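# Two robots load potato net bag into crate on pallet

## Task

Get the entire orange mesh bag of potatoes inside the crate, with the crate still sitting on the pallet at the end; the bag might be too heavy for a single robot, so use one or both robots. Finish with every gripper released and the robots backed away, since anything held in place only by a robot does not count; no robot may tip over or be left leaning.

## Robot and tools

Robots: r1 and r2, identical Hello Robot Stretch 3 units. Each has a two-wheel differential base (0.33 m long, 0.34 m wide, passive omni wheel at the rear), a lift sliding on a vertical mast, and one telescoping arm that sticks out to the robot's RIGHT side, ending in a wrist (yaw, pitch, roll) and a two-finger gripper. The base cannot strafe; to shift the gripper forward or back, drive the base. Spins happen about the point midway between the drive wheels, 0.05 m behind the front edge. With arm retracted and wrist folded, a spin sweeps a 0.28 m radius; an unfolded level wrist reaches past that.

Frames: each robot reports in its own base frame: origin on the floor between the drive wheels, x ahead, y to the left, z upward. hand_pose is in this frame, located where closed fingertips meet; with all wrist joints at zero its x axis is up, y points back along the arm toward the mast, z toward the rear. Odometry frame is the base frame at the scene start. Robots do not share frames, so only images, lidar_m, wrist_depth_mm and head_depth_mm reveal where one robot is relative to the other.

execute_actions(actions, cameras): actions is a list holding one action or nothing (empty list = just report state and pictures). The action is an object keyed by "r1" and/or "r2"; each robot gets its own object with optional "base", "joints", "contact_limits". All motions begin at once and may finish at different times; no action runs past 15 s.
- base: exactly one key. translate_m is a relative drive in metres from the current base position, -1 to 1, positive forward. rotate_rad is a relative spin in radians, -3.2 to 3.2, positive counter-clockwise (left) seen from above.
- joints: absolute targets by name. lift_m 0 to 1.1 (arm height on mast); arm_m 0 to 0.52 (extension); wrist_yaw_rad -1.345 to 4.42 (0 along the arm, positive swings toward the front, 3.0 folds over the base); wrist_pitch_rad -1.57 to 0.451 (0 level, negative tips fingers down); wrist_roll_rad -2.911 to 2.911 (0 fingers side by side, level); gripper_m -0.089 to 0.179 (bigger = wider; actual fingertip gap is about 0.007 less when nearly closed, 0.025 less when fully open, zero under 0.007); head_pan_rad -3.953 to 1.73 (0 ahead, positive left, -1.57 faces along the arm); head_tilt_rad -1.53 to 0.419 (negative looks down). Done tolerances: lift and arm ±0.004, yaw and roll ±0.02, pitch ±0.05, gripper ±0.004, head ±0.02.
- contact_limits: only arm_m, a motor_effort percentage 1 to 100 at which the arm motion halts (contact_stop); smaller is gentler, too small halts immediately. It also caps holding force until the next action. Values above the maximum are clipped.
Unknown keys or out-of-range numbers reject the entire call. Anything omitted from an action may keep pushing toward an earlier target without the status showing it. A reported stop cancels the remaining motion calls in the same reply.
cameras: list of names among r1_head_camera, r1_nav_camera, r1_wrist_camera, r2_head_camera, r2_nav_camera, r2_wrist_camera, or "all"; omitted/null means all, [] means none. The pictures line gives the image order.

wait(seconds): 0 to 10 s, nothing new commanded; returns state and images. zoom_image(camera, region): region [x0, y0, x1, y1] in pixels of that camera's latest full image, at most 504x504. finished_scene(scene): ends the current scene by its number; irreversible; reports success.

Result lines: base_status and joint_status tell how each commanded motion ended: done (for the base, wheels turned the commanded amount even if slipping), off_target (stopped short and may still push), contact_stop, time_out, torque_fault (old target dropped; held in place unless slack or switched off). Arm and lift halt and go slack on firm contact; a slack lift may sink under load. Base, wrist and head have no contact stop. A wrist servo under prolonged strain turns off for 10 s. on_its_own covers uncommanded joints; 'held at' is the held target, not the position. motor_effort is percent of maximum, positive toward higher joint values (wheel positive = forward), bracket = peak; readings carry fixed and random error. base_odometry counts wheel turns only; heading -3.142 to 3.142, positive left; turned_by_wheels and turned_by_imu give turning since last result; base_tilt in degrees, forward and right positive, with up to ~4 degrees fixed bias. lidar_m: 12 ranges in metres from the base origin, 30-degree sectors starting dead ahead and going counter-clockwise (4th left, 7th rear, 10th right), scan plane 0.17 m high, range 0.15 to 12 m, '-' = nothing; own mast and parts may block sectors 5, 6, 9, 10. wrist_depth_mm (45 to 1000) and head_depth_mm (280 to 4000, sideways image) are 7x7 grids of median depth, read from top left. Camera calibrations are given as OpenCV K, distortion and base-to-camera transforms, with small errors.

Gripping: command gripper_m below the object width to grasp; open at least 0.02 above the touching value to let go. Readings do not confirm a hold. Squeezing too hard triggers a stall guard that weakens the grip; resend a different value to squeeze again.

Speed: base gets 0.30 m/s and 1.9 rad/s only when stowed (lift_m under 0.30, arm_m under 0.03, wrist_yaw_rad over 2.54); otherwise 0.10 m/s and 0.63 rad/s.

Avoid: robots pressing or slamming into each other (no line reports contact; once bases touch, any further drive presses hard). Commanded travel differs between robots by up to 2.5 cm per metre, which strains a shared load and can tip a robot. Folding or unfolding the wrist is safe only with lift_m 0.32 to 0.95, pitch -0.4 and roll near 0; after folding, lift can go to 0.25. Yaw below -0.4 needs pitch -0.5 or lower. Arm pushes with the gripper above ~0.45 m can tip the robot, more so with higher limits or repeated pushes. Driving while holding or hooking something fixed, or snagging furniture (especially reversing) can tip it: back off in small steps, free the gripper, lower lift to ~0.2. Also avoid drops, slips, hard pushes, and a loose object may occasionally get nudged.

Each tool is called after "Call:" by a JSON object that holds its "api" and its "payload", one argument or row to a line.

## Session

Call:
{"api": "execute_actions", "payload": {
  "actions": []
}}

Scene clock: 0.00 s.
r1.base_odometry: x=+0.000 y=+0.000 heading=+0.000 (m, m, rad; r1's odometry frame)
r1.turned_by_wheels: +0.000 (rad since the last result)
r1.turned_by_imu: +0.000 (rad since the last result)
r1.base_tilt: forward=+0.4 right=-2.4 (deg)
r1.lidar_m: 1.06 1.07 1.25 1.33 1.32 1.57 2.83 4.83 3.87 3.39 2.04 1.21
r1.head_depth_mm: 1144 1146 1133 1128 1121 1123 1109 / 1116 1112 1106 1089 1089 1089 1084 / 1079 1077 1074 1063 1059 1062 1051 / 1052 1047 1046 1039 1035 1029 1023 / 1028 1023 1016 1019 1005 1002 1000 / 1001 993 993 988 983 977 980 / 980 981 975 966 956 954 953
r1.base_status: not commanded
r1.joint_positions: lift_m=+0.510 arm_m=+0.000 wrist_yaw_rad=+3.120 wrist_pitch_rad=-0.467 wrist_roll_rad=-0.009 gripper_m=+0.037 head_pan_rad=-0.005 head_tilt_rad=+0.008
r1.joint_status: not commanded
r1.motor_effort: left_wheel=+2 right_wheel=+0 lift_m=+42 arm_m=-1 wrist_yaw_rad=+0 wrist_pitch_rad=+4 wrist_roll_rad=+0 gripper_m=+0 head_pan_rad=+0 head_tilt_rad=+3 (%)
r1.hand_pose: x=-0.0165 y=+0.0726 z=+0.5116 quat_wxyz=(+0.171, +0.686, +0.157, +0.690) (m; r1's base frame)
r1.wrist_depth_mm: - - - - - - 959 / - - - - - - - / - - - - - - - / - - - - 951 950 926 / 850 826 825 802 819 791 776 / 724 722 725 696 689 685 674 / 634 628 629 636 607 601 596
r2.base_odometry: x=+0.000 y=+0.000 heading=+0.000 (m, m, rad; r2's odometry frame)
r2.turned_by_wheels: +0.000 (rad since the last result)
r2.turned_by_imu: +0.000 (rad since the last result)
r2.base_tilt: forward=-0.1 right=+0.6 (deg)
r2.lidar_m: 4.01 5.37 3.80 1.29 0.93 0.89 0.91 0.76 0.73 0.75 1.01 2.54
r2.head_depth_mm: 1757 2547 3745 3733 3658 3437 2264 / 1756 2565 3837 3859 3867 3665 2309 / 1767 2570 - - - 3669 2352 / 1766 2572 - - - 3645 2349 / 1760 2582 - - - 3630 2378 / 1779 2457 - - - 3622 2344 / 1773 2317 - - - 3609 2337
r2.base_status: not commanded
r2.joint_positions: lift_m=+0.535 arm_m=+0.002 wrist_yaw_rad=+2.932 wrist_pitch_rad=-0.631 wrist_roll_rad=-0.002 gripper_m=+0.037 head_pan_rad=+0.002 head_tilt_rad=-0.001
r2.joint_status: not commanded
r2.motor_effort: left_wheel=+1 right_wheel=+0 lift_m=+30 arm_m=-1 wrist_yaw_rad=+1 wrist_pitch_rad=+4 wrist_roll_rad=+0 gripper_m=+0 head_pan_rad=-1 head_tilt_rad=+3 (%)
r2.hand_pose: x=+0.0188 y=+0.0414 z=+0.5036 quat_wxyz=(+0.288, +0.690, +0.148, +0.647) (m; r2's base frame)
r2.wrist_depth_mm: 771 - - - - - - / 843 - - - - - - / 862 - 996 - - - - / 852 838 867 837 886 893 902 / 725 727 - 747 771 763 757 / 648 651 - 686 684 685 682 / 592 582 - 603 596 614 620
pictures: r1_head_camera (sideways: a quarter turn clockwise sets it upright), r1_nav_camera (sideways: a quarter turn counterclockwise sets it upright), r1_wrist_camera, r2_head_camera (sideways: a quarter turn clockwise sets it upright), r2_nav_camera (sideways: a quarter turn counterclockwise sets it upright), r2_wrist_camera
Images, in order (width x height): r1_head_camera 896x504, r1_nav_camera 672x504, r1_wrist_camera 644x364, r2_head_camera 896x504, r2_nav_camera 672x504, r2_wrist_camera 644x364.

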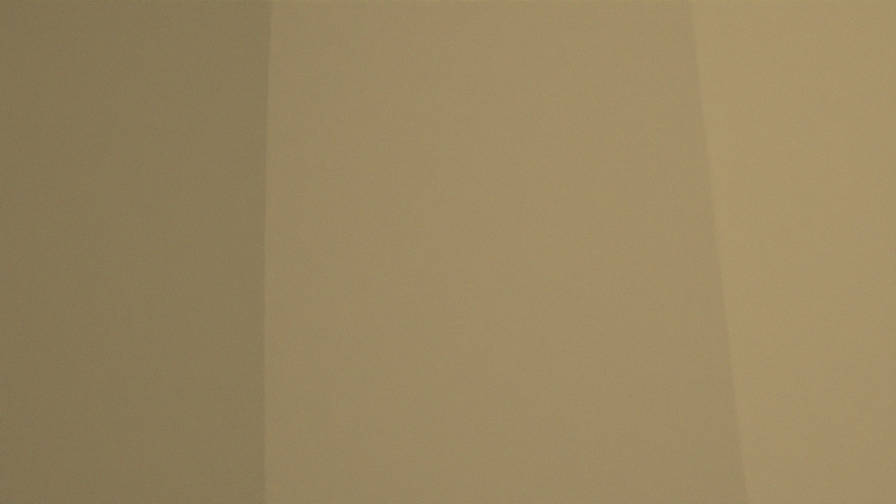

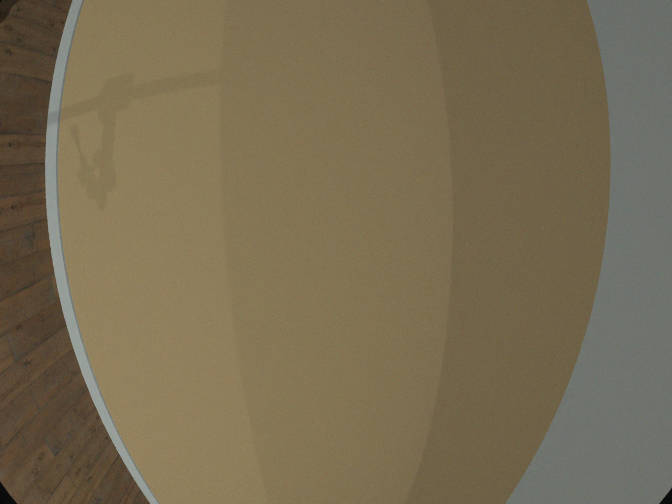

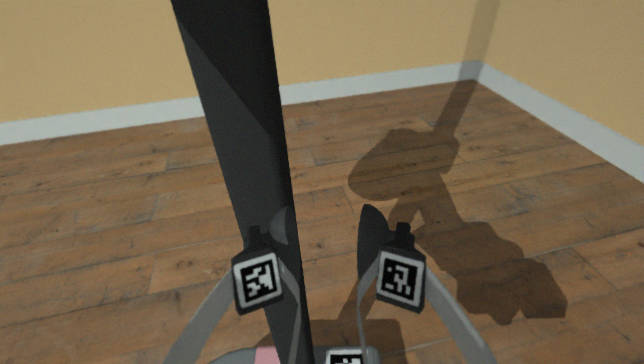

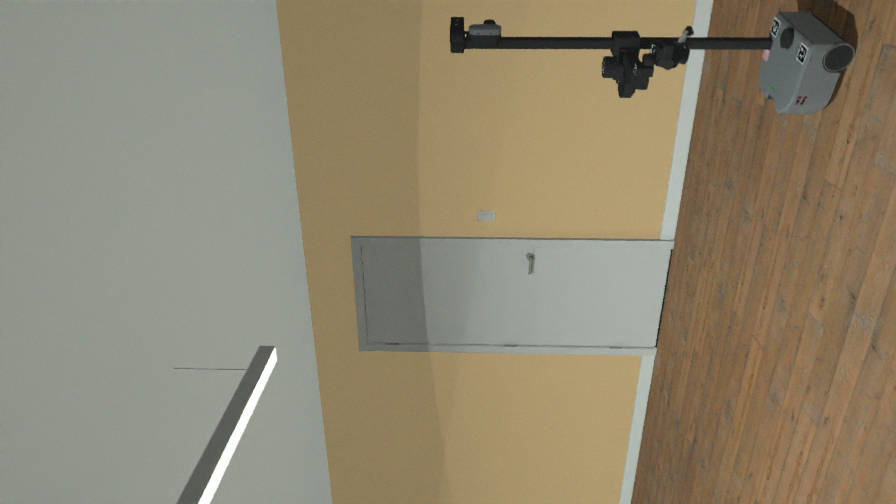

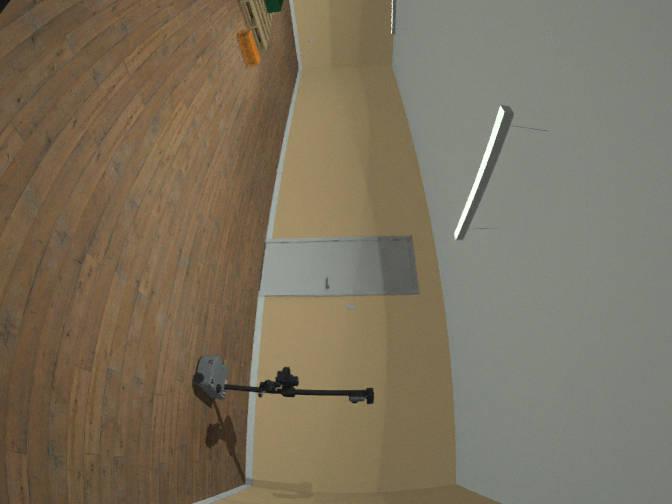

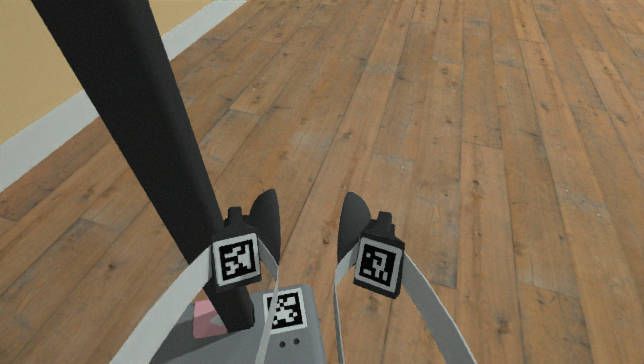

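Call:
{"api": "execute_actions", "payload": {
  "actions": [
    {"r1":{"joints":{"head_pan_rad":-3.0,"head_tilt_rad":-0.5}},"r2":{"joints":{"head_pan_rad":1.3,"head_tilt_rad":-0.5}}}
  ],
  "cameras": ["r1_head_camera","r1_nav_camera","r2_head_camera","r2_nav_camera"]
}}

Scene clock: 7.07 s.
r1.base_odometry: x=+0.000 y=+0.000 heading=+0.000 (m, m, rad; r1's odometry frame)
r1.turned_by_wheels: +0.000 (rad since the last result)
r1.turned_by_imu: -0.001 (rad since the last result)
r1.base_tilt: forward=+0.4 right=-2.4 (deg)
r1.lidar_m: 1.06 1.07 1.25 1.33 1.33 1.57 2.84 4.84 3.88 3.39 2.04 1.21
r1.head_depth_mm: 3095 3075 3159 2784 1989 1561 1283 / - - - 2834 2004 1580 1289 / - - - 2801 2020 1574 1289 / - - - 2804 2012 1574 1280 / - - - 2845 2018 1563 1287 / - - - 2836 2023 1580 1291 / - - - 2814 2017 1569 1301
r1.base_status: not commanded
r1.joint_positions: lift_m=+0.510 arm_m=+0.000 wrist_yaw_rad=+3.120 wrist_pitch_rad=-0.467 wrist_roll_rad=-0.009 gripper_m=+0.037 head_pan_rad=-2.993 head_tilt_rad=-0.494
r1.joint_status: all done
r1.motor_effort: left_wheel=+1(1) right_wheel=+0(0) lift_m=+42(42) arm_m=-1(1) wrist_yaw_rad=+1(1) wrist_pitch_rad=+5(4) wrist_roll_rad=+0(1) gripper_m=+0(0) head_pan_rad=-4(39) head_tilt_rad=-1(23) (%)
r1.hand_pose: x=-0.0165 y=+0.0726 z=+0.5116 quat_wxyz=(+0.171, +0.686, +0.157, +0.690) (m; r1's base frame)
r1.wrist_depth_mm: - - - - - - 957 / - - - - - - - / - - - - - - - / - - - - 949 941 933 / 853 837 842 818 821 797 782 / 730 710 734 702 687 687 680 / 635 627 625 636 607 599 598
r2.base_odometry: x=+0.000 y=+0.000 heading=+0.000 (m, m, rad; r2's odometry frame)
r2.turned_by_wheels: +0.000 (rad since the last result)
r2.turned_by_imu: +0.000 (rad since the last result)
r2.base_tilt: forward=-0.2 right=+0.6 (deg)
r2.lidar_m: 4.02 5.37 3.80 1.29 0.93 0.89 0.92 0.76 0.72 0.75 1.01 2.53
r2.head_depth_mm: - - - 3061 2142 1645 1350 / - - - 3030 2129 1651 1340 / - - - 2979 2130 1641 1341 / - - - 2993 2106 1630 1334 / 2762 2965 3250 2903 2098 1630 1326 / 2064 2180 2298 2446 2088 1621 1321 / 1643 1710 1789 1881 1914 1612 1317
r2.base_status: not commanded
r2.joint_positions: lift_m=+0.535 arm_m=+0.002 wrist_yaw_rad=+2.932 wrist_pitch_rad=-0.631 wrist_roll_rad=-0.002 gripper_m=+0.037 head_pan_rad=+1.293 head_tilt_rad=-0.493
r2.joint_status: all done
r2.motor_effort: left_wheel=+1(1) right_wheel=+0(0) lift_m=+30(30) arm_m=-1(1) wrist_yaw_rad=+1(1) wrist_pitch_rad=+4(4) wrist_roll_rad=+0(0) gripper_m=+0(0) head_pan_rad=+3(42) head_tilt_rad=-2(26) (%)
r2.hand_pose: x=+0.0188 y=+0.0414 z=+0.5036 quat_wxyz=(+0.288, +0.690, +0.148, +0.647) (m; r2's base frame)
r2.wrist_depth_mm: 775 - - - - - - / 838 - - - - - - / 848 - - - - - - / 809 820 874 843 878 879 887 / 732 737 - 743 779 775 773 / 645 664 - 666 659 683 695 / 581 596 - 602 611 613 618
pictures: r1_head_camera (sideways: a quarter turn clockwise sets it upright), r1_nav_camera (sideways: a quarter turn counterclockwise sets it upright), r2_head_camera (sideways: a quarter turn clockwise sets it upright), r2_nav_camera (sideways: a quarter turn counterclockwise sets it upright)
camera_calibration (this result's frames):
r1_head_camera: T_world_to_cam=[[0.440683, 0.0718256, -0.894785, 1.18146], [0.168676, -0.985664, 0.00395257, -0.00829039], [-0.881673, -0.15267, -0.44648, 0.540892], [0, 0, 0, 1]] pos_world=[-0.0423612, -0.0104524, 1.29868]
r1_nav_camera: T_world_to_cam=[[-0.459983, -0.0801307, 0.884305, -1.10905], [-0.150895, 0.988488, 0.0110811, 0.0413503], [-0.875012, -0.12834, -0.466779, 0.57019], [0, 0, 0, 1]] pos_world=[-0.00498348, -0.0565653, 1.24644]
r2_head_camera: T_world_to_cam=[[-0.0969712, -0.436441, -0.894492, 1.19248], [-0.956049, 0.290707, -0.038197, 0.0597616], [0.276706, 0.851475, -0.445449, 0.537201], [0, 0, 0, 1]] pos_world=[0.0241249, 0.045661, 1.30824]
r2_nav_camera: T_world_to_cam=[[0.13889, 0.484042, 0.863952, -1.08459], [0.972629, -0.230781, -0.0270622, 0.084317], [0.186285, 0.844064, -0.502846, 0.608956], [0, 0, 0, 1]] pos_world=[-0.0448093, 0.03045, 1.24553]
Images, in order (width x height): r1_head_camera 896x504, r1_nav_camera 672x504, r2_head_camera 896x504, r2_nav_camera 672x504.

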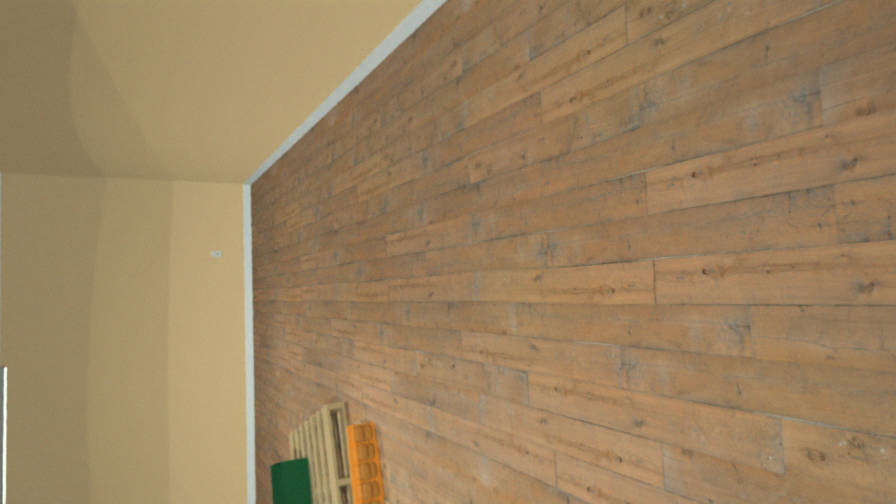

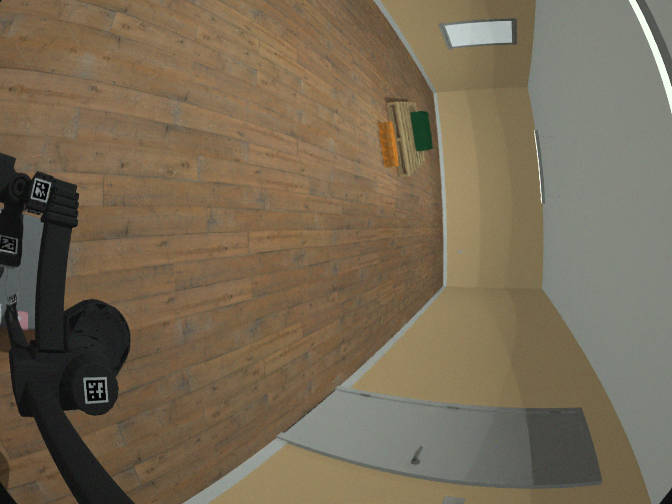

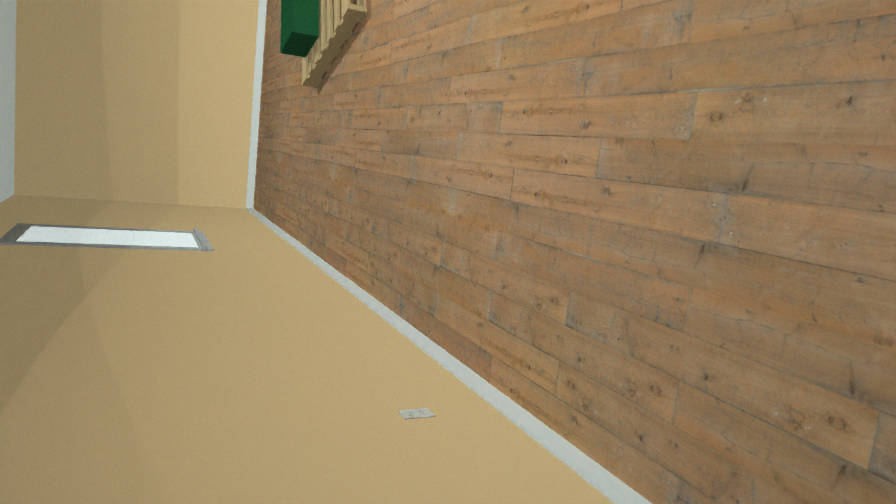

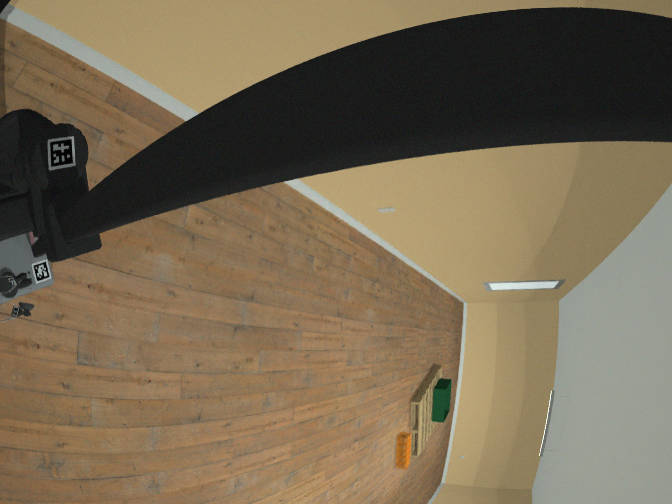

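Call:
{"api": "execute_actions", "payload": {
  "actions": [
    {"r1":{"joints":{"lift_m":0.25,"head_pan_rad":0,"head_tilt_rad":-0.6}},"r2":{"joints":{"lift_m":0.27,"head_pan_rad":0,"head_tilt_rad":-0.6}}}
  ],
  "cameras": []
}}

Call:
{"api": "execute_actions", "payload": {
  "actions": [
    {"r1":{"base":{"rotate_rad":-2.62}},"r2":{"base":{"rotate_rad":0.7}}}
  ],
  "cameras": []
}}

Call:
{"api": "execute_actions", "payload": {
  "actions": [
    {"r1":{"base":{"translate_m":1.0}},"r2":{"base":{"translate_m":1.0}}}
  ],
  "cameras": []
}}

Call:
{"api": "execute_actions", "payload": {
  "actions": [
    {"r1":{"base":{"translate_m":1.0}},"r2":{"base":{"translate_m":1.0}}}
  ],
  "cameras": ["r1_head_camera","r1_nav_camera","r2_head_camera","r2_nav_camera"]
}}

Scene clock: 36.63 s.
r1.base_odometry: x=+0.000 y=+0.000 heading=+0.000 (m, m, rad; r1's odometry frame)
r1.turned_by_wheels: +0.000 (rad since the last result)
r1.turned_by_imu: -0.001 (rad since the last result)
r1.base_tilt: forward=+0.4 right=-2.4 (deg)
r1.lidar_m: 1.06 1.07 1.26 1.33 1.33 1.57 2.83 4.84 3.88 3.39 2.03 1.21
r1.head_depth_mm: 943 1049 1184 1366 1591 1442 1208 / 927 1027 1151 1309 1531 1431 1216 / 902 998 1119 1284 1474 1449 1219 / 885 976 1091 1235 1410 1442 1218 / 864 952 1056 1200 1368 1442 1225 / 848 924 1031 1160 1320 1428 1215 / 827 913 1005 1122 1280 1403 1214
r1.base_status: not commanded
r1.joint_positions: lift_m=+0.251 arm_m=+0.000 wrist_yaw_rad=+3.120 wrist_pitch_rad=-0.467 wrist_roll_rad=-0.009 gripper_m=+0.037 head_pan_rad=-0.007 head_tilt_rad=-0.592
r1.joint_status: all done
r1.motor_effort: left_wheel=+1(0) right_wheel=+0(0) lift_m=+24(37) arm_m=-1(1) wrist_yaw_rad=+0(0) wrist_pitch_rad=+5(4) wrist_roll_rad=+0(0) gripper_m=+0(0) head_pan_rad=+3(38) head_tilt_rad=-1(5) (%)
r1.hand_pose: x=-0.0165 y=+0.0725 z=+0.2523 quat_wxyz=(+0.171, +0.686, +0.157, +0.690) (m; r1's base frame)
r1.wrist_depth_mm: - - - - - - 953 / - - - 972 967 922 877 / 799 763 755 731 715 705 678 / 611 608 594 579 571 557 557 / 509 518 - 522 493 467 467 / 445 - - - - 406 399 / - - - - - 354 352
r2.base_odometry: x=+0.000 y=+0.000 heading=+0.000 (m, m, rad; r2's odometry frame)
r2.turned_by_wheels: +0.000 (rad since the last result)
r2.turned_by_imu: +0.000 (rad since the last result)
r2.base_tilt: forward=-0.2 right=+0.7 (deg)
r2.lidar_m: 4.00 5.41 3.80 1.29 0.93 0.89 0.92 0.76 0.73 0.75 1.01 2.53
r2.head_depth_mm: 3260 3473 3314 2542 1911 1522 1267 / 3403 3682 3505 2540 1892 1520 1264 / 3540 3859 3716 2502 1883 1509 1257 / 3764 - 3678 2496 1881 1507 1255 / 3884 - 3637 2450 1865 1498 1249 / - - 3597 2433 1835 1482 1239 / - - 3503 2406 1827 1482 1238
r2.base_status: not commanded
r2.joint_positions: lift_m=+0.270 arm_m=+0.002 wrist_yaw_rad=+2.932 wrist_pitch_rad=-0.631 wrist_roll_rad=-0.002 gripper_m=+0.037 head_pan_rad=+0.007 head_tilt_rad=-0.592
r2.joint_status: all done
r2.motor_effort: left_wheel=+1(1) right_wheel=+0(0) lift_m=+21(27) arm_m=-1(1) wrist_yaw_rad=+1(1) wrist_pitch_rad=+3(3) wrist_roll_rad=+0(0) gripper_m=+0(0) head_pan_rad=-2(41) head_tilt_rad=-2(12) (%)
r2.hand_pose: x=+0.0188 y=+0.0414 z=+0.2385 quat_wxyz=(+0.288, +0.690, +0.148, +0.647) (m; r2's base frame)
r2.wrist_depth_mm: 767 867 866 887 904 944 966 / 680 - 717 712 725 744 745 / 565 - 588 592 613 608 640 / 494 492 532 520 510 520 526 / - - - - 451 450 462 / - - - - 399 403 405 / - - - - 358 362 370
pictures: none
No camera images: the call's "cameras" was empty. Leave "cameras" out to get every camera's image.

Scene clock: 39.40 s.
r1.base_odometry: x=+0.000 y=+0.000 heading=-2.620 (m, m, rad; r1's odometry frame)
r1.turned_by_wheels: -2.620 (rad since the last result)
r1.turned_by_imu: -2.577 (rad since the last result)
r1.base_tilt: forward=+0.4 right=-2.4 (deg)
r1.lidar_m: 4.85 3.83 3.40 1.95 1.20 1.07 1.07 1.27 1.32 1.33 1.59 2.96
r1.head_depth_mm: - - 3322 2337 1791 1442 1211 / - - 3453 2341 1786 1456 1209 / - - 3372 2344 1798 1441 1210 / - - 3416 2355 1789 1446 1213 / - - 3407 2351 1781 1438 1213 / - - 3447 2348 1777 1443 1216 / - - 3396 2362 1783 1455 1213
r1.base_status: done
r1.joint_positions: lift_m=+0.251 arm_m=+0.000 wrist_yaw_rad=+3.120 wrist_pitch_rad=-0.467 wrist_roll_rad=-0.009 gripper_m=+0.037 head_pan_rad=-0.007 head_tilt_rad=-0.593
r1.joint_status: not commanded
r1.motor_effort: left_wheel=+5(16) right_wheel=-6(12) lift_m=+24(24) arm_m=-1(1) wrist_yaw_rad=+0(0) wrist_pitch_rad=+4(5) wrist_roll_rad=+0(0) gripper_m=-1(0) head_pan_rad=+3(2) head_tilt_rad=-3(2) (%)
r1.hand_pose: x=-0.0165 y=+0.0725 z=+0.2523 quat_wxyz=(+0.171, +0.686, +0.157, +0.690) (m; r1's base frame)
r1.wrist_depth_mm: 887 - - - - - - / 912 - - 978 942 918 896 / 796 764 758 729 711 700 689 / 613 603 599 586 578 566 556 / 513 518 - 519 491 473 469 / 448 - - - - 409 401 / - - - - - 357 354
r2.base_odometry: x=+0.000 y=+0.000 heading=+0.700 (m, m, rad; r2's odometry frame)
r2.turned_by_wheels: +0.700 (rad since the last result)
r2.turned_by_imu: +0.695 (rad since the last result)
r2.base_tilt: forward=-0.3 right=+0.6 (deg)
r2.lidar_m: 4.98 2.22 1.11 0.90 0.89 0.90 0.73 0.73 0.80 1.24 2.43 4.22
r2.head_depth_mm: - - 3793 2523 1900 1530 1269 / - - 3715 2533 1895 1518 1263 / - - 3718 2495 1885 1510 1259 / - - 3622 2472 1870 1505 1254 / - - 3620 2475 1849 1491 1247 / - - 3578 2441 1847 1487 1243 / - - 3518 2422 1841 1474 1237
r2.base_status: done
r2.joint_positions: lift_m=+0.270 arm_m=+0.002 wrist_yaw_rad=+2.932 wrist_pitch_rad=-0.631 wrist_roll_rad=-0.002 gripper_m=+0.037 head_pan_rad=+0.007 head_tilt_rad=-0.593
r2.joint_status: not commanded
r2.motor_effort: left_wheel=-2(6) right_wheel=+3(9) lift_m=+20(20) arm_m=-1(1) wrist_yaw_rad=+1(0) wrist_pitch_rad=+3(4) wrist_roll_rad=+0(0) gripper_m=+0(0) head_pan_rad=-3(3) head_tilt_rad=-1(2) (%)
r2.hand_pose: x=+0.0188 y=+0.0414 z=+0.2385 quat_wxyz=(+0.288, +0.690, +0.148, +0.647) (m; r2's base frame)
r2.wrist_depth_mm: 697 806 871 887 887 950 947 / 670 - 708 723 721 750 747 / 576 - 595 592 603 603 628 / 489 496 533 528 524 516 535 / - - - - 452 463 455 / - - - - 394 404 412 / - - - - 356 364 368
pictures: none
No camera images: the call's "cameras" was empty. Leave "cameras" out to get every camera's image.

Scene clock: 44.40 s.
r1.base_odometry: x=-0.867 y=-0.499 heading=-2.620 (m, m, rad; r1's odometry frame)
r1.turned_by_wheels: +0.000 (rad since the last result)
r1.turned_by_imu: +0.006 (rad since the last result)
r1.base_tilt: forward=+0.4 right=-2.4 (deg)
r1.lidar_m: 3.86 3.46 3.08 1.86 2.24 2.01 2.01 1.84 1.64 1.64 1.94 3.69
r1.head_depth_mm: - - 3419 2325 1772 1446 1216 / - - 3464 2337 1777 1445 1214 / - - 3238 2331 1801 1458 1212 / - - 3314 2345 1795 1450 1212 / - - 3356 2357 1802 1454 1214 / - - 3393 2329 1792 1454 1219 / - - 3378 2338 1783 1455 1202
r1.base_status: done
r1.joint_positions: lift_m=+0.251 arm_m=+0.000 wrist_yaw_rad=+3.120 wrist_pitch_rad=-0.467 wrist_roll_rad=-0.009 gripper_m=+0.037 head_pan_rad=-0.007 head_tilt_rad=-0.593
r1.joint_status: not commanded
r1.motor_effort: left_wheel=+4(15) right_wheel=-5(9) lift_m=+25(25) arm_m=-1(1) wrist_yaw_rad=+1(0) wrist_pitch_rad=+5(4) wrist_roll_rad=+0(1) gripper_m=+0(0) head_pan_rad=+2(3) head_tilt_rad=-2(2) (%)
r1.hand_pose: x=-0.0165 y=+0.0725 z=+0.2523 quat_wxyz=(+0.171, +0.686, +0.157, +0.690) (m; r1's base frame)
r1.wrist_depth_mm: - - - - - - - / - - - 970 953 913 883 / 778 769 754 738 711 689 681 / 619 609 594 585 572 563 549 / 508 516 - 520 488 469 468 / 446 - - - - 409 402 / - - - - - 356 352
r2.base_odometry: x=+0.765 y=+0.644 heading=+0.700 (m, m, rad; r2's odometry frame)
r2.turned_by_wheels: +0.000 (rad since the last result)
r2.turned_by_imu: +0.007 (rad since the last result)
r2.base_tilt: forward=-0.3 right=+0.6 (deg)
r2.lidar_m: 3.98 3.06 1.55 1.26 1.25 1.37 1.67 1.65 1.82 2.84 1.77 3.84
r2.head_depth_mm: - - 3787 2538 1905 1527 1271 / - - 3736 2496 1892 1511 1264 / - - 3704 2488 1874 1506 1256 / - - 3437 2473 1862 1499 1256 / - - 3600 2456 1854 1492 1248 / - - 3438 2427 1854 1489 1241 / - - 3495 2423 1835 1480 1236
r2.base_status: done
r2.joint_positions: lift_m=+0.270 arm_m=+0.002 wrist_yaw_rad=+2.932 wrist_pitch_rad=-0.631 wrist_roll_rad=-0.002 gripper_m=+0.037 head_pan_rad=+0.007 head_tilt_rad=-0.594
r2.joint_status: not commanded
r2.motor_effort: left_wheel=-3(6) right_wheel=+3(9) lift_m=+21(21) arm_m=-1(1) wrist_yaw_rad=+1(1) wrist_pitch_rad=+3(4) wrist_roll_rad=+0(0) gripper_m=+0(0) head_pan_rad=-3(3) head_tilt_rad=-2(2) (%)
r2.hand_pose: x=+0.0188 y=+0.0414 z=+0.2385 quat_wxyz=(+0.288, +0.690, +0.148, +0.647) (m; r2's base frame)
r2.wrist_depth_mm: 832 851 885 900 911 947 - / 673 - 705 720 723 732 761 / 577 - 592 591 615 612 620 / 486 506 532 523 509 525 534 / - - - - 455 450 463 / - - - - 391 400 407 / - - - - 361 362 365
pictures: none
No camera images: the call's "cameras" was empty. Leave "cameras" out to get every camera's image.

Scene clock: 49.40 s.
r1.base_odometry: x=-1.734 y=-0.997 heading=-2.619 (m, m, rad; r1's odometry frame)
r1.turned_by_wheels: +0.000 (rad since the last result)
r1.turned_by_imu: +0.006 (rad since the last result)
r1.base_tilt: forward=+0.4 right=-2.3 (deg)
r1.lidar_m: 2.88 3.11 2.79 1.22 3.28 2.94 2.95 2.19 1.94 1.95 2.37 4.47
r1.head_depth_mm: - - 3461 2313 1776 1446 1207 / - - 3308 2354 1791 1441 1212 / - - 2913 2340 1775 1449 1216 / - - 2891 2346 1785 1444 1218 / - - 3382 2356 1797 1452 1217 / - - 3431 2341 1778 1448 1211 / 3786 - 3383 2330 1777 1450 1216
r1.base_status: done
r1.joint_positions: lift_m=+0.251 arm_m=+0.000 wrist_yaw_rad=+3.120 wrist_pitch_rad=-0.467 wrist_roll_rad=-0.009 gripper_m=+0.037 head_pan_rad=-0.007 head_tilt_rad=-0.594
r1.joint_status: not commanded
r1.motor_effort: left_wheel=+4(15) right_wheel=-4(8) lift_m=+25(25) arm_m=-1(1) wrist_yaw_rad=+1(1) wrist_pitch_rad=+5(5) wrist_roll_rad=+0(0) gripper_m=+0(0) head_pan_rad=+2(3) head_tilt_rad=-1(2) (%)
r1.hand_pose: x=-0.0165 y=+0.0725 z=+0.2523 quat_wxyz=(+0.171, +0.686, +0.157, +0.690) (m; r1's base frame)
r1.wrist_depth_mm: - - - - - - - / - - - 975 953 930 877 / 784 751 751 732 717 695 682 / 621 609 591 582 576 561 555 / 514 516 - 518 489 472 466 / 447 - - - - 406 404 / - - - - - 360 353
r2.base_odometry: x=+1.530 y=+1.288 heading=+0.699 (m, m, rad; r2's odometry frame)
r2.turned_by_wheels: +0.000 (rad since the last result)
r2.turned_by_imu: +0.007 (rad since the last result)
r2.base_tilt: forward=-0.3 right=+0.6 (deg)
r2.lidar_m: 3.13 3.05 1.97 1.61 1.60 1.76 2.60 2.58 2.86 3.20 1.10 3.50
r2.head_depth_mm: - - 3822 2525 1907 1519 1267 / - - 3746 2514 1884 1510 1263 / - - 3644 2477 1879 1508 1255 / - - 3646 2451 1866 1501 1254 / - - 3335 2386 1859 1490 1249 / - - 3181 2428 1846 1487 1240 / - - 3067 2397 1833 1476 1233
r2.base_status: done
r2.joint_positions: lift_m=+0.270 arm_m=+0.002 wrist_yaw_rad=+2.932 wrist_pitch_rad=-0.631 wrist_roll_rad=-0.002 gripper_m=+0.037 head_pan_rad=+0.007 head_tilt_rad=-0.594
r2.joint_status: not commanded
r2.motor_effort: left_wheel=-2(7) right_wheel=+3(10) lift_m=+20(20) arm_m=-1(1) wrist_yaw_rad=+0(1) wrist_pitch_rad=+4(3) wrist_roll_rad=+0(0) gripper_m=+0(0) head_pan_rad=-2(3) head_tilt_rad=-2(2) (%)
r2.hand_pose: x=+0.0188 y=+0.0414 z=+0.2385 quat_wxyz=(+0.288, +0.690, +0.148, +0.647) (m; r2's base frame)
r2.wrist_depth_mm: 845 837 859 875 902 967 966 / 664 - 696 708 747 721 779 / 575 - 585 588 602 607 634 / 490 503 528 527 517 527 534 / - - - - 452 456 463 / - - - - 396 401 410 / - - - - 359 365 362
pictures: r1_head_camera (sideways: a quarter turn clockwise sets it upright), r1_nav_camera (sideways: a quarter turn counterclockwise sets it upright), r2_head_camera (sideways: a quarter turn clockwise sets it upright), r2_nav_camera (sideways: a quarter turn counterclockwise sets it upright)
camera_calibration (this result's frames):
r1_head_camera: T_world_to_cam=[[-0.533564, -0.00198529, -0.845757, 1.12346], [-0.0132217, 0.999895, 0.00599411, -0.00983803], [0.845656, 0.0143806, -0.533534, 0.643627], [0, 0, 0, 1]] pos_world=[0.0550227, 0.00281164, 1.29363]
r1_nav_camera: T_world_to_cam=[[0.552772, 0.00720358, 0.833301, -1.04872], [-0.00319171, -0.999937, 0.0107613, 0.040867], [0.833326, -0.00860821, -0.552714, 0.671581], [0, 0, 0, 1]] pos_world=[0.0201873, 0.0542001, 1.24465]
r2_head_camera: T_world_to_cam=[[-0.533361, -0.030245, -0.845347, 1.13105], [0.00629505, 0.999191, -0.039721, 0.0558703], [0.845864, -0.0265072, -0.53274, 0.647308], [0, 0, 0, 1]] pos_world=[0.055371, -0.00445831, 1.30319]
r2_nav_camera: T_world_to_cam=[[0.587484, 0.00337617, 0.809229, -1.01598], [0.0490329, -0.998302, -0.0314319, 0.095636], [0.807749, 0.0581446, -0.586653, 0.7142], [0, 0, 0, 1]] pos_world=[0.0152871, 0.0573769, 1.24415]
Images, in order (width x height): r1_head_camera 896x504, r1_nav_camera 672x504, r2_head_camera 896x504, r2_nav_camera 672x504.

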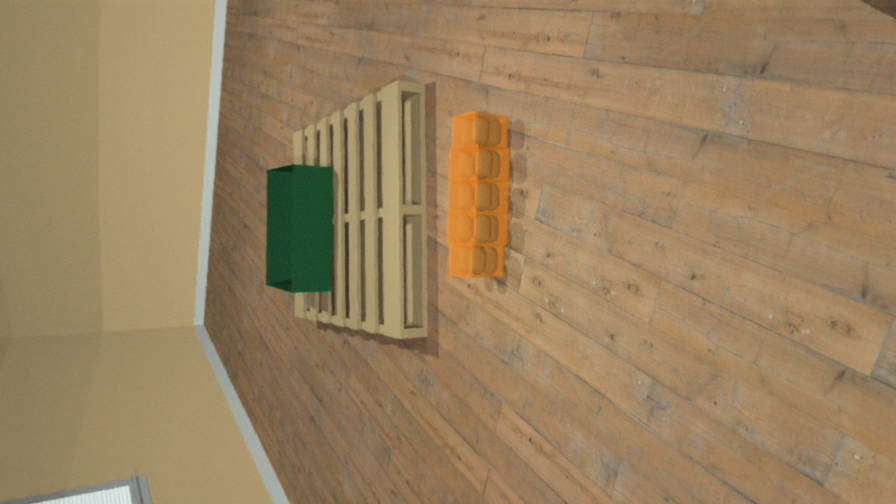

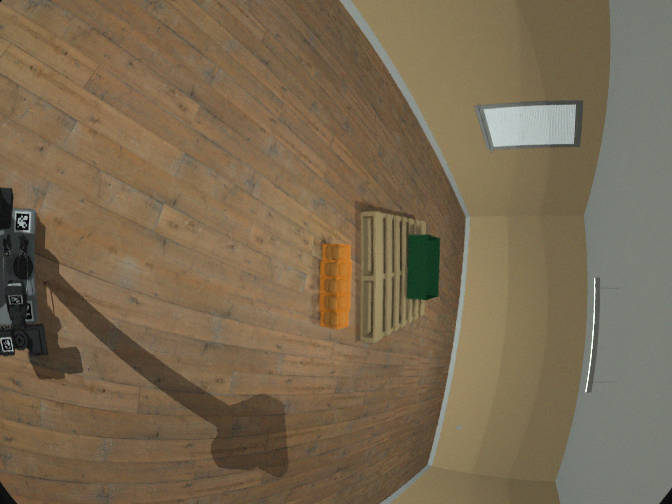

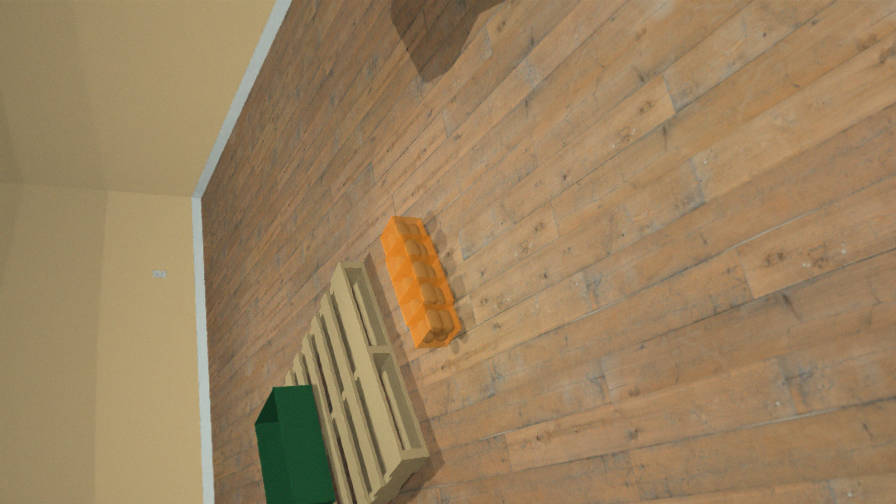

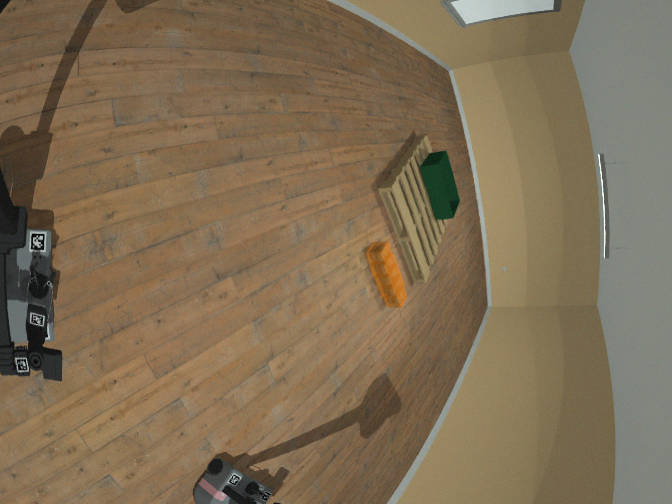

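Call:
{"api": "execute_actions", "payload": {
  "actions": [
    {"r1":{"base":{"rotate_rad":-0.5}}}
  ],
  "cameras": []
}}

Call:
{"api": "execute_actions", "payload": {
  "actions": [
    {"r1":{"base":{"translate_m":1.0}}}
  ],
  "cameras": []
}}

Call:
{"api": "execute_actions", "payload": {
  "actions": [
    {"r1":{"base":{"translate_m":1.0}},"r2":{"base":{"translate_m":1.0}}}
  ],
  "cameras": []
}}

Call:
{"api": "execute_actions", "payload": {
  "actions": [
    {"r1":{"base":{"rotate_rad":-2.64},"joints":{"head_pan_rad":-1.57,"head_tilt_rad":-0.9}},"r2":{"base":{"rotate_rad":0.53},"joints":{"head_pan_rad":-0.6,"head_tilt_rad":-0.8}}}
  ],
  "cameras": ["r1_head_camera","r1_nav_camera","r2_head_camera","r2_nav_camera"]
}}

Scene clock: 99.57 s.
r1.base_odometry: x=-1.734 y=-0.997 heading=-3.119 (m, m, rad; r1's odometry frame)
r1.turned_by_wheels: -0.500 (rad since the last result)
r1.turned_by_imu: -0.492 (rad since the last result)
r1.base_tilt: forward=+0.5 right=-2.4 (deg)
r1.lidar_m: 4.74 2.88 3.06 2.78 2.81 3.24 2.95 2.96 2.15 1.94 1.95 2.42
r1.head_depth_mm: 3631 3764 3361 2338 1779 1436 1215 / - - 3347 2329 1786 1438 1209 / - - 3418 2343 1810 1451 1209 / - - 3454 2334 1785 1436 1210 / - - 3421 2367 1791 1449 1214 / - - 3443 2344 1798 1442 1221 / - - 3046 2320 1788 1459 1211
r1.base_status: done
r1.joint_positions: lift_m=+0.251 arm_m=+0.000 wrist_yaw_rad=+3.120 wrist_pitch_rad=-0.467 wrist_roll_rad=-0.009 gripper_m=+0.037 head_pan_rad=-0.007 head_tilt_rad=-0.594
r1.joint_status: not commanded
r1.motor_effort: left_wheel=+5(13) right_wheel=-6(13) lift_m=+25(25) arm_m=-1(1) wrist_yaw_rad=+0(0) wrist_pitch_rad=+5(4) wrist_roll_rad=+0(0) gripper_m=+0(0) head_pan_rad=+3(3) head_tilt_rad=-2(2) (%)
r1.hand_pose: x=-0.0165 y=+0.0725 z=+0.2523 quat_wxyz=(+0.171, +0.686, +0.157, +0.690) (m; r1's base frame)
r1.wrist_depth_mm: - 971 - - - - - / - 972 - 966 919 911 908 / 778 758 752 738 710 690 685 / 617 606 597 580 579 563 555 / 513 517 - 522 489 472 466 / 444 - - - - 406 399 / - - - - - 357 351
r2.base_odometry: x=+1.530 y=+1.288 heading=+0.699 (m, m, rad; r2's odometry frame)
r2.turned_by_wheels: +0.000 (rad since the last result)
r2.turned_by_imu: +0.000 (rad since the last result)
r2.base_tilt: forward=-0.3 right=+0.7 (deg)
r2.lidar_m: 3.15 3.05 1.97 1.61 1.60 1.76 2.61 2.58 2.85 3.19 1.08 3.51
r2.head_depth_mm: - - 3730 2513 1895 1519 1264 / - - 3759 2495 1892 1518 1267 / - - 3700 2479 1880 1516 1258 / - - 3642 2456 1869 1495 1256 / - - 3345 2373 1847 1490 1249 / - - 3216 2423 1834 1490 1244 / - - 3085 2419 1829 1475 1241
r2.base_status: not commanded
r2.joint_positions: lift_m=+0.270 arm_m=+0.002 wrist_yaw_rad=+2.932 wrist_pitch_rad=-0.631 wrist_roll_rad=-0.002 gripper_m=+0.037 head_pan_rad=+0.007 head_tilt_rad=-0.594
r2.joint_status: not commanded
r2.motor_effort: left_wheel=-2(2) right_wheel=+3(3) lift_m=+21(21) arm_m=-1(1) wrist_yaw_rad=+0(1) wrist_pitch_rad=+3(3) wrist_roll_rad=+0(0) gripper_m=+0(0) head_pan_rad=-4(4) head_tilt_rad=-2(2) (%)
r2.hand_pose: x=+0.0188 y=+0.0414 z=+0.2385 quat_wxyz=(+0.288, +0.690, +0.148, +0.647) (m; r2's base frame)
r2.wrist_depth_mm: 815 863 876 899 915 956 - / 674 - 697 714 718 743 761 / 568 - 584 591 609 606 622 / 483 505 538 518 513 515 534 / - - - - 455 460 465 / - - - - 391 405 406 / - - - - 361 367 364
pictures: none
No camera images: the call's "cameras" was empty. Leave "cameras" out to get every camera's image.

Scene clock: 104.57 s.
r1.base_odometry: x=-2.733 y=-1.020 heading=-3.119 (m, m, rad; r1's odometry frame)
r1.turned_by_wheels: +0.000 (rad since the last result)
r1.turned_by_imu: +0.006 (rad since the last result)
r1.base_tilt: forward=+0.5 right=-2.4 (deg)
r1.lidar_m: 4.48 2.00 2.12 2.94 2.96 1.87 3.91 3.06 1.95 1.80 1.82 2.23
r1.head_depth_mm: 3467 3589 3290 2342 1790 1436 1210 / - - 3355 2318 1770 1448 1212 / - - 3386 2345 1786 1448 1210 / - - 3414 2330 1790 1447 1209 / - - 3390 2346 1787 1453 1219 / - - 3427 2338 1789 1442 1215 / 3850 - 3432 2305 1678 1449 1201
r1.base_status: done
r1.joint_positions: lift_m=+0.251 arm_m=+0.000 wrist_yaw_rad=+3.120 wrist_pitch_rad=-0.467 wrist_roll_rad=-0.009 gripper_m=+0.037 head_pan_rad=-0.007 head_tilt_rad=-0.594
r1.joint_status: not commanded
r1.motor_effort: left_wheel=+4(15) right_wheel=-5(10) lift_m=+25(25) arm_m=-1(1) wrist_yaw_rad=+1(1) wrist_pitch_rad=+4(5) wrist_roll_rad=+0(0) gripper_m=+0(0) head_pan_rad=+2(3) head_tilt_rad=-2(2) (%)
r1.hand_pose: x=-0.0165 y=+0.0725 z=+0.2523 quat_wxyz=(+0.171, +0.686, +0.157, +0.690) (m; r1's base frame)
r1.wrist_depth_mm: - - - - - - - / - - - 959 952 856 718 / 774 761 749 733 715 690 675 / 615 596 600 587 582 559 553 / 511 516 - 520 494 471 466 / 443 - - - - 406 401 / - - - - - 357 351
r2.base_odometry: x=+1.530 y=+1.288 heading=+0.699 (m, m, rad; r2's odometry frame)
r2.turned_by_wheels: +0.000 (rad since the last result)
r2.turned_by_imu: +0.000 (rad since the last result)
r2.base_tilt: forward=-0.2 right=+0.7 (deg)
r2.lidar_m: 3.13 3.05 1.97 1.61 1.60 1.76 2.60 2.58 2.86 3.19 3.14 1.76
r2.head_depth_mm: - - 3514 1947 1875 1532 1268 / - - 3725 2491 1891 1517 1263 / - - 3673 2483 1874 1504 1252 / - - 3636 2470 1848 1496 1256 / - - 3328 2369 1855 1488 1249 / - - 3192 2435 1854 1487 1246 / - - 3059 2386 1824 1483 1232
r2.base_status: not commanded
r2.joint_positions: lift_m=+0.270 arm_m=+0.002 wrist_yaw_rad=+2.932 wrist_pitch_rad=-0.631 wrist_roll_rad=-0.002 gripper_m=+0.037 head_pan_rad=+0.007 head_tilt_rad=-0.594
r2.joint_status: not commanded
r2.motor_effort: left_wheel=-2(2) right_wheel=+3(3) lift_m=+21(21) arm_m=-1(1) wrist_yaw_rad=+0(1) wrist_pitch_rad=+4(3) wrist_roll_rad=+0(0) gripper_m=+0(0) head_pan_rad=-3(3) head_tilt_rad=-1(2) (%)
r2.hand_pose: x=+0.0188 y=+0.0414 z=+0.2385 quat_wxyz=(+0.288, +0.690, +0.148, +0.647) (m; r2's base frame)
r2.wrist_depth_mm: 835 867 893 903 917 946 - / 677 - 690 719 739 746 769 / 568 - 578 589 593 608 635 / 484 499 535 511 510 517 537 / - - - - 454 455 456 / - - - - 394 402 410 / - - - - 360 368 367
pictures: none
No camera images: the call's "cameras" was empty. Leave "cameras" out to get every camera's image.

Scene clock: 109.57 s.
r1.base_odometry: x=-3.733 y=-1.043 heading=-3.119 (m, m, rad; r1's odometry frame)
r1.turned_by_wheels: +0.000 (rad since the last result)
r1.turned_by_imu: +0.006 (rad since the last result)
r1.base_tilt: forward=+0.4 right=-2.4 (deg)
r1.lidar_m: 3.80 3.85 1.25 3.07 3.08 1.77 4.87 2.76 1.80 1.65 1.67 2.06
r1.head_depth_mm: 3246 3334 3134 2331 1782 1448 1217 / 3259 3668 3383 2335 1783 1444 1212 / 3275 3566 3469 2380 1798 1440 1219 / 3191 3524 3425 2324 1775 1447 1204 / 3153 3480 3363 2328 1785 1442 1208 / 3090 3370 3422 2354 1786 1457 1216 / 3104 3319 3435 2382 1788 1448 1208
r1.base_status: done
r1.joint_positions: lift_m=+0.251 arm_m=+0.000 wrist_yaw_rad=+3.120 wrist_pitch_rad=-0.467 wrist_roll_rad=-0.009 gripper_m=+0.037 head_pan_rad=-0.007 head_tilt_rad=-0.594
r1.joint_status: not commanded
r1.motor_effort: left_wheel=+2(13) right_wheel=-4(9) lift_m=+25(25) arm_m=-1(1) wrist_yaw_rad=+0(0) wrist_pitch_rad=+4(4) wrist_roll_rad=+0(0) gripper_m=+0(0) head_pan_rad=+3(3) head_tilt_rad=-2(2) (%)
r1.hand_pose: x=-0.0165 y=+0.0725 z=+0.2523 quat_wxyz=(+0.171, +0.686, +0.157, +0.690) (m; r1's base frame)
r1.wrist_depth_mm: - - - - - 944 896 / - 967 - 909 788 623 674 / 785 723 589 725 710 610 672 / 608 606 572 587 571 561 556 / 508 517 - 523 493 475 467 / 448 - - - - 406 403 / - - - - - 356 352
r2.base_odometry: x=+2.296 y=+1.931 heading=+0.699 (m, m, rad; r2's odometry frame)
r2.turned_by_wheels: +0.000 (rad since the last result)
r2.turned_by_imu: +0.007 (rad since the last result)
r2.base_tilt: forward=-0.2 right=+0.7 (deg)
r2.lidar_m: 2.27 2.13 2.38 1.95 1.95 2.15 3.43 3.51 3.47 2.83 2.80 1.67
r2.head_depth_mm: 1418 3822 3776 2021 1875 1519 1263 / - - 3474 1935 1846 1515 1263 / - - 3687 2512 1816 1505 1257 / - - 3658 2482 1780 1499 1250 / - - 3593 2304 1855 1495 1247 / - - 3552 2292 1847 1483 1245 / - - 3529 2211 1772 1482 1238
r2.base_status: done
r2.joint_positions: lift_m=+0.270 arm_m=+0.002 wrist_yaw_rad=+2.932 wrist_pitch_rad=-0.631 wrist_roll_rad=-0.002 gripper_m=+0.037 head_pan_rad=+0.007 head_tilt_rad=-0.594
r2.joint_status: not commanded
r2.motor_effort: left_wheel=-2(6) right_wheel=+4(9) lift_m=+21(21) arm_m=-1(1) wrist_yaw_rad=+0(1) wrist_pitch_rad=+4(3) wrist_roll_rad=+0(0) gripper_m=+0(0) head_pan_rad=-3(4) head_tilt_rad=-2(1) (%)
r2.hand_pose: x=+0.0188 y=+0.0414 z=+0.2385 quat_wxyz=(+0.288, +0.690, +0.148, +0.647) (m; r2's base frame)
r2.wrist_depth_mm: 845 829 883 882 924 927 964 / 670 - 709 717 724 720 738 / 561 - 580 589 614 607 634 / 478 496 533 521 515 520 533 / - - - - 457 458 462 / - - - - 396 405 413 / - - - - 357 362 364
pictures: none
No camera images: the call's "cameras" was empty. Leave "cameras" out to get every camera's image.

Scene clock: 112.40 s.
r1.base_odometry: x=-3.733 y=-1.043 heading=+0.525 (m, m, rad; r1's odometry frame)
r1.turned_by_wheels: -2.640 (rad since the last result)
r1.turned_by_imu: -2.596 (rad since the last result)
r1.base_tilt: forward=+0.4 right=-2.4 (deg)
r1.lidar_m: 2.73 1.80 1.65 1.67 2.07 3.81 3.85 1.25 3.08 3.09 1.78 4.88
r1.head_depth_mm: 2618 2484 1999 1577 1380 1228 1095 / 2665 2531 1994 1638 1414 1234 1100 / 2816 2523 1989 1650 1385 1231 1130 / 2955 2512 1989 1665 1361 1224 1129 / 3047 2516 2013 1653 1412 1240 1097 / 3081 2530 1999 1675 1418 1235 1101 / 3191 2531 1939 1665 1408 1236 1102
r1.base_status: done
r1.joint_positions: lift_m=+0.251 arm_m=+0.000 wrist_yaw_rad=+3.120 wrist_pitch_rad=-0.467 wrist_roll_rad=-0.009 gripper_m=+0.037 head_pan_rad=-1.563 head_tilt_rad=-0.889
r1.joint_status: all done
r1.motor_effort: left_wheel=+5(14) right_wheel=-6(12) lift_m=+25(25) arm_m=-1(1) wrist_yaw_rad=+0(0) wrist_pitch_rad=+4(5) wrist_roll_rad=+1(0) gripper_m=+0(0) head_pan_rad=-3(40) head_tilt_rad=-3(21) (%)
r1.hand_pose: x=-0.0165 y=+0.0724 z=+0.2523 quat_wxyz=(+0.171, +0.686, +0.157, +0.690) (m; r1's base frame)
r1.wrist_depth_mm: - - - - - - - / - - - 981 941 922 891 / 788 765 749 737 722 695 690 / 614 609 600 583 575 561 552 / 507 519 - 515 491 476 463 / 442 - - - - 407 401 / - - - - - 357 354
r2.base_odometry: x=+2.296 y=+1.931 heading=+1.229 (m, m, rad; r2's odometry frame)
r2.turned_by_wheels: +0.530 (rad since the last result)
r2.turned_by_imu: +0.526 (rad since the last result)
r2.base_tilt: forward=-0.3 right=+0.6 (deg)
r2.lidar_m: 2.13 2.37 1.95 1.94 2.16 3.43 3.51 3.46 2.82 2.80 1.78 2.27
r2.head_depth_mm: 3451 3444 2470 1940 1579 1345 1165 / - 3059 2141 1937 1579 1333 1161 / - 3347 2136 1906 1562 1333 1159 / - 3266 2424 1786 1561 1330 1152 / - 3279 2226 1890 1545 1316 1150 / - 3196 2205 1859 1538 1307 1146 / - 3183 2178 1801 1533 1305 1138
r2.base_status: done
r2.joint_positions: lift_m=+0.270 arm_m=+0.002 wrist_yaw_rad=+2.932 wrist_pitch_rad=-0.631 wrist_roll_rad=-0.002 gripper_m=+0.037 head_pan_rad=-0.593 head_tilt_rad=-0.790
r2.joint_status: all done
r2.motor_effort: left_wheel=-2(6) right_wheel=+3(8) lift_m=+21(21) arm_m=-1(1) wrist_yaw_rad=+0(1) wrist_pitch_rad=+4(4) wrist_roll_rad=+0(0) gripper_m=+0(0) head_pan_rad=-3(35) head_tilt_rad=-4(20) (%)
r2.hand_pose: x=+0.0188 y=+0.0414 z=+0.2385 quat_wxyz=(+0.288, +0.690, +0.148, +0.647) (m; r2's base frame)
r2.wrist_depth_mm: 844 837 858 889 922 936 949 / 667 - 701 711 739 738 755 / 566 - 593 580 603 619 625 / 492 501 532 529 511 517 526 / - - - - 453 459 457 / - - - - 398 406 405 / - - - - 359 360 368
pictures: r1_head_camera (sideways: a quarter turn clockwise sets it upright), r1_nav_camera (sideways: a quarter turn counterclockwise sets it upright), r2_head_camera (sideways: a quarter turn clockwise sets it upright), r2_nav_camera (sideways: a quarter turn counterclockwise sets it upright)
camera_calibration (this result's frames):
r1_head_camera: T_world_to_cam=[[-0.0113229, 0.756663, -0.653707, 0.869959], [0.999621, 0.0249838, 0.0116042, -0.0233167], [0.0251126, -0.653327, -0.756659, 0.938866], [0, 0, 0, 1]] pos_world=[0.00958096, -0.0442964, 1.27937]
r1_nav_camera: T_world_to_cam=[[0.0167837, -0.771335, 0.636208, -0.788572], [-0.999857, -0.0141639, 0.0092049, 0.0489768], [0.00191111, -0.636271, -0.771463, 0.961183], [0, 0, 0, 1]] pos_world=[0.0603681, 0.00401366, 1.24276]
r2_head_camera: T_world_to_cam=[[-0.585673, 0.362574, -0.724932, 0.9744], [0.562584, 0.825696, -0.0415412, 0.0548362], [0.583512, -0.432165, -0.687566, 0.85032], [0, 0, 0, 1]] pos_world=[0.0436586, -0.0310919, 1.2933]
r2_nav_camera: T_world_to_cam=[[0.608474, -0.410785, 0.678981, -0.846347], [-0.528814, -0.847839, -0.0390441, 0.109062], [0.591705, -0.335297, -0.733117, 0.90603], [0, 0, 0, 1]] pos_world=[0.036551, 0.0485896, 1.24314]
Images, in order (width x height): r1_head_camera 896x504, r1_nav_camera 672x504, r2_head_camera 896x504, r2_nav_camera 672x504.

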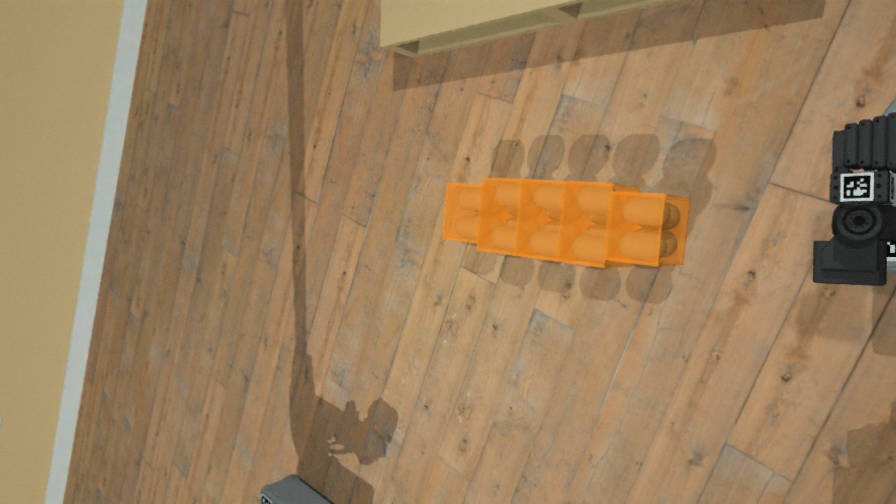

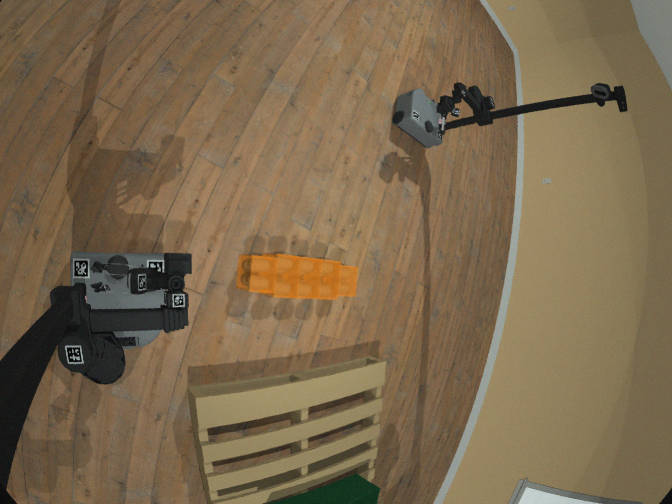

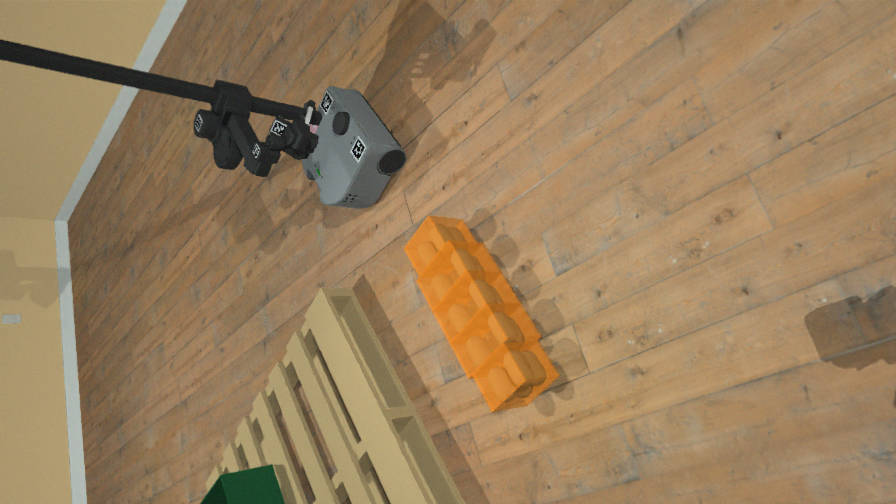

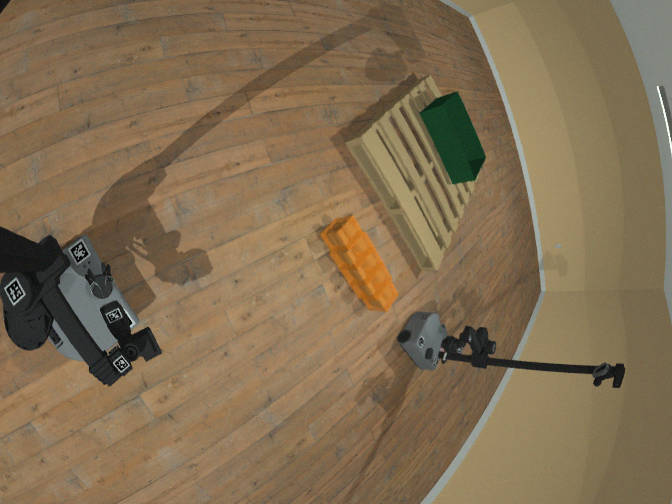

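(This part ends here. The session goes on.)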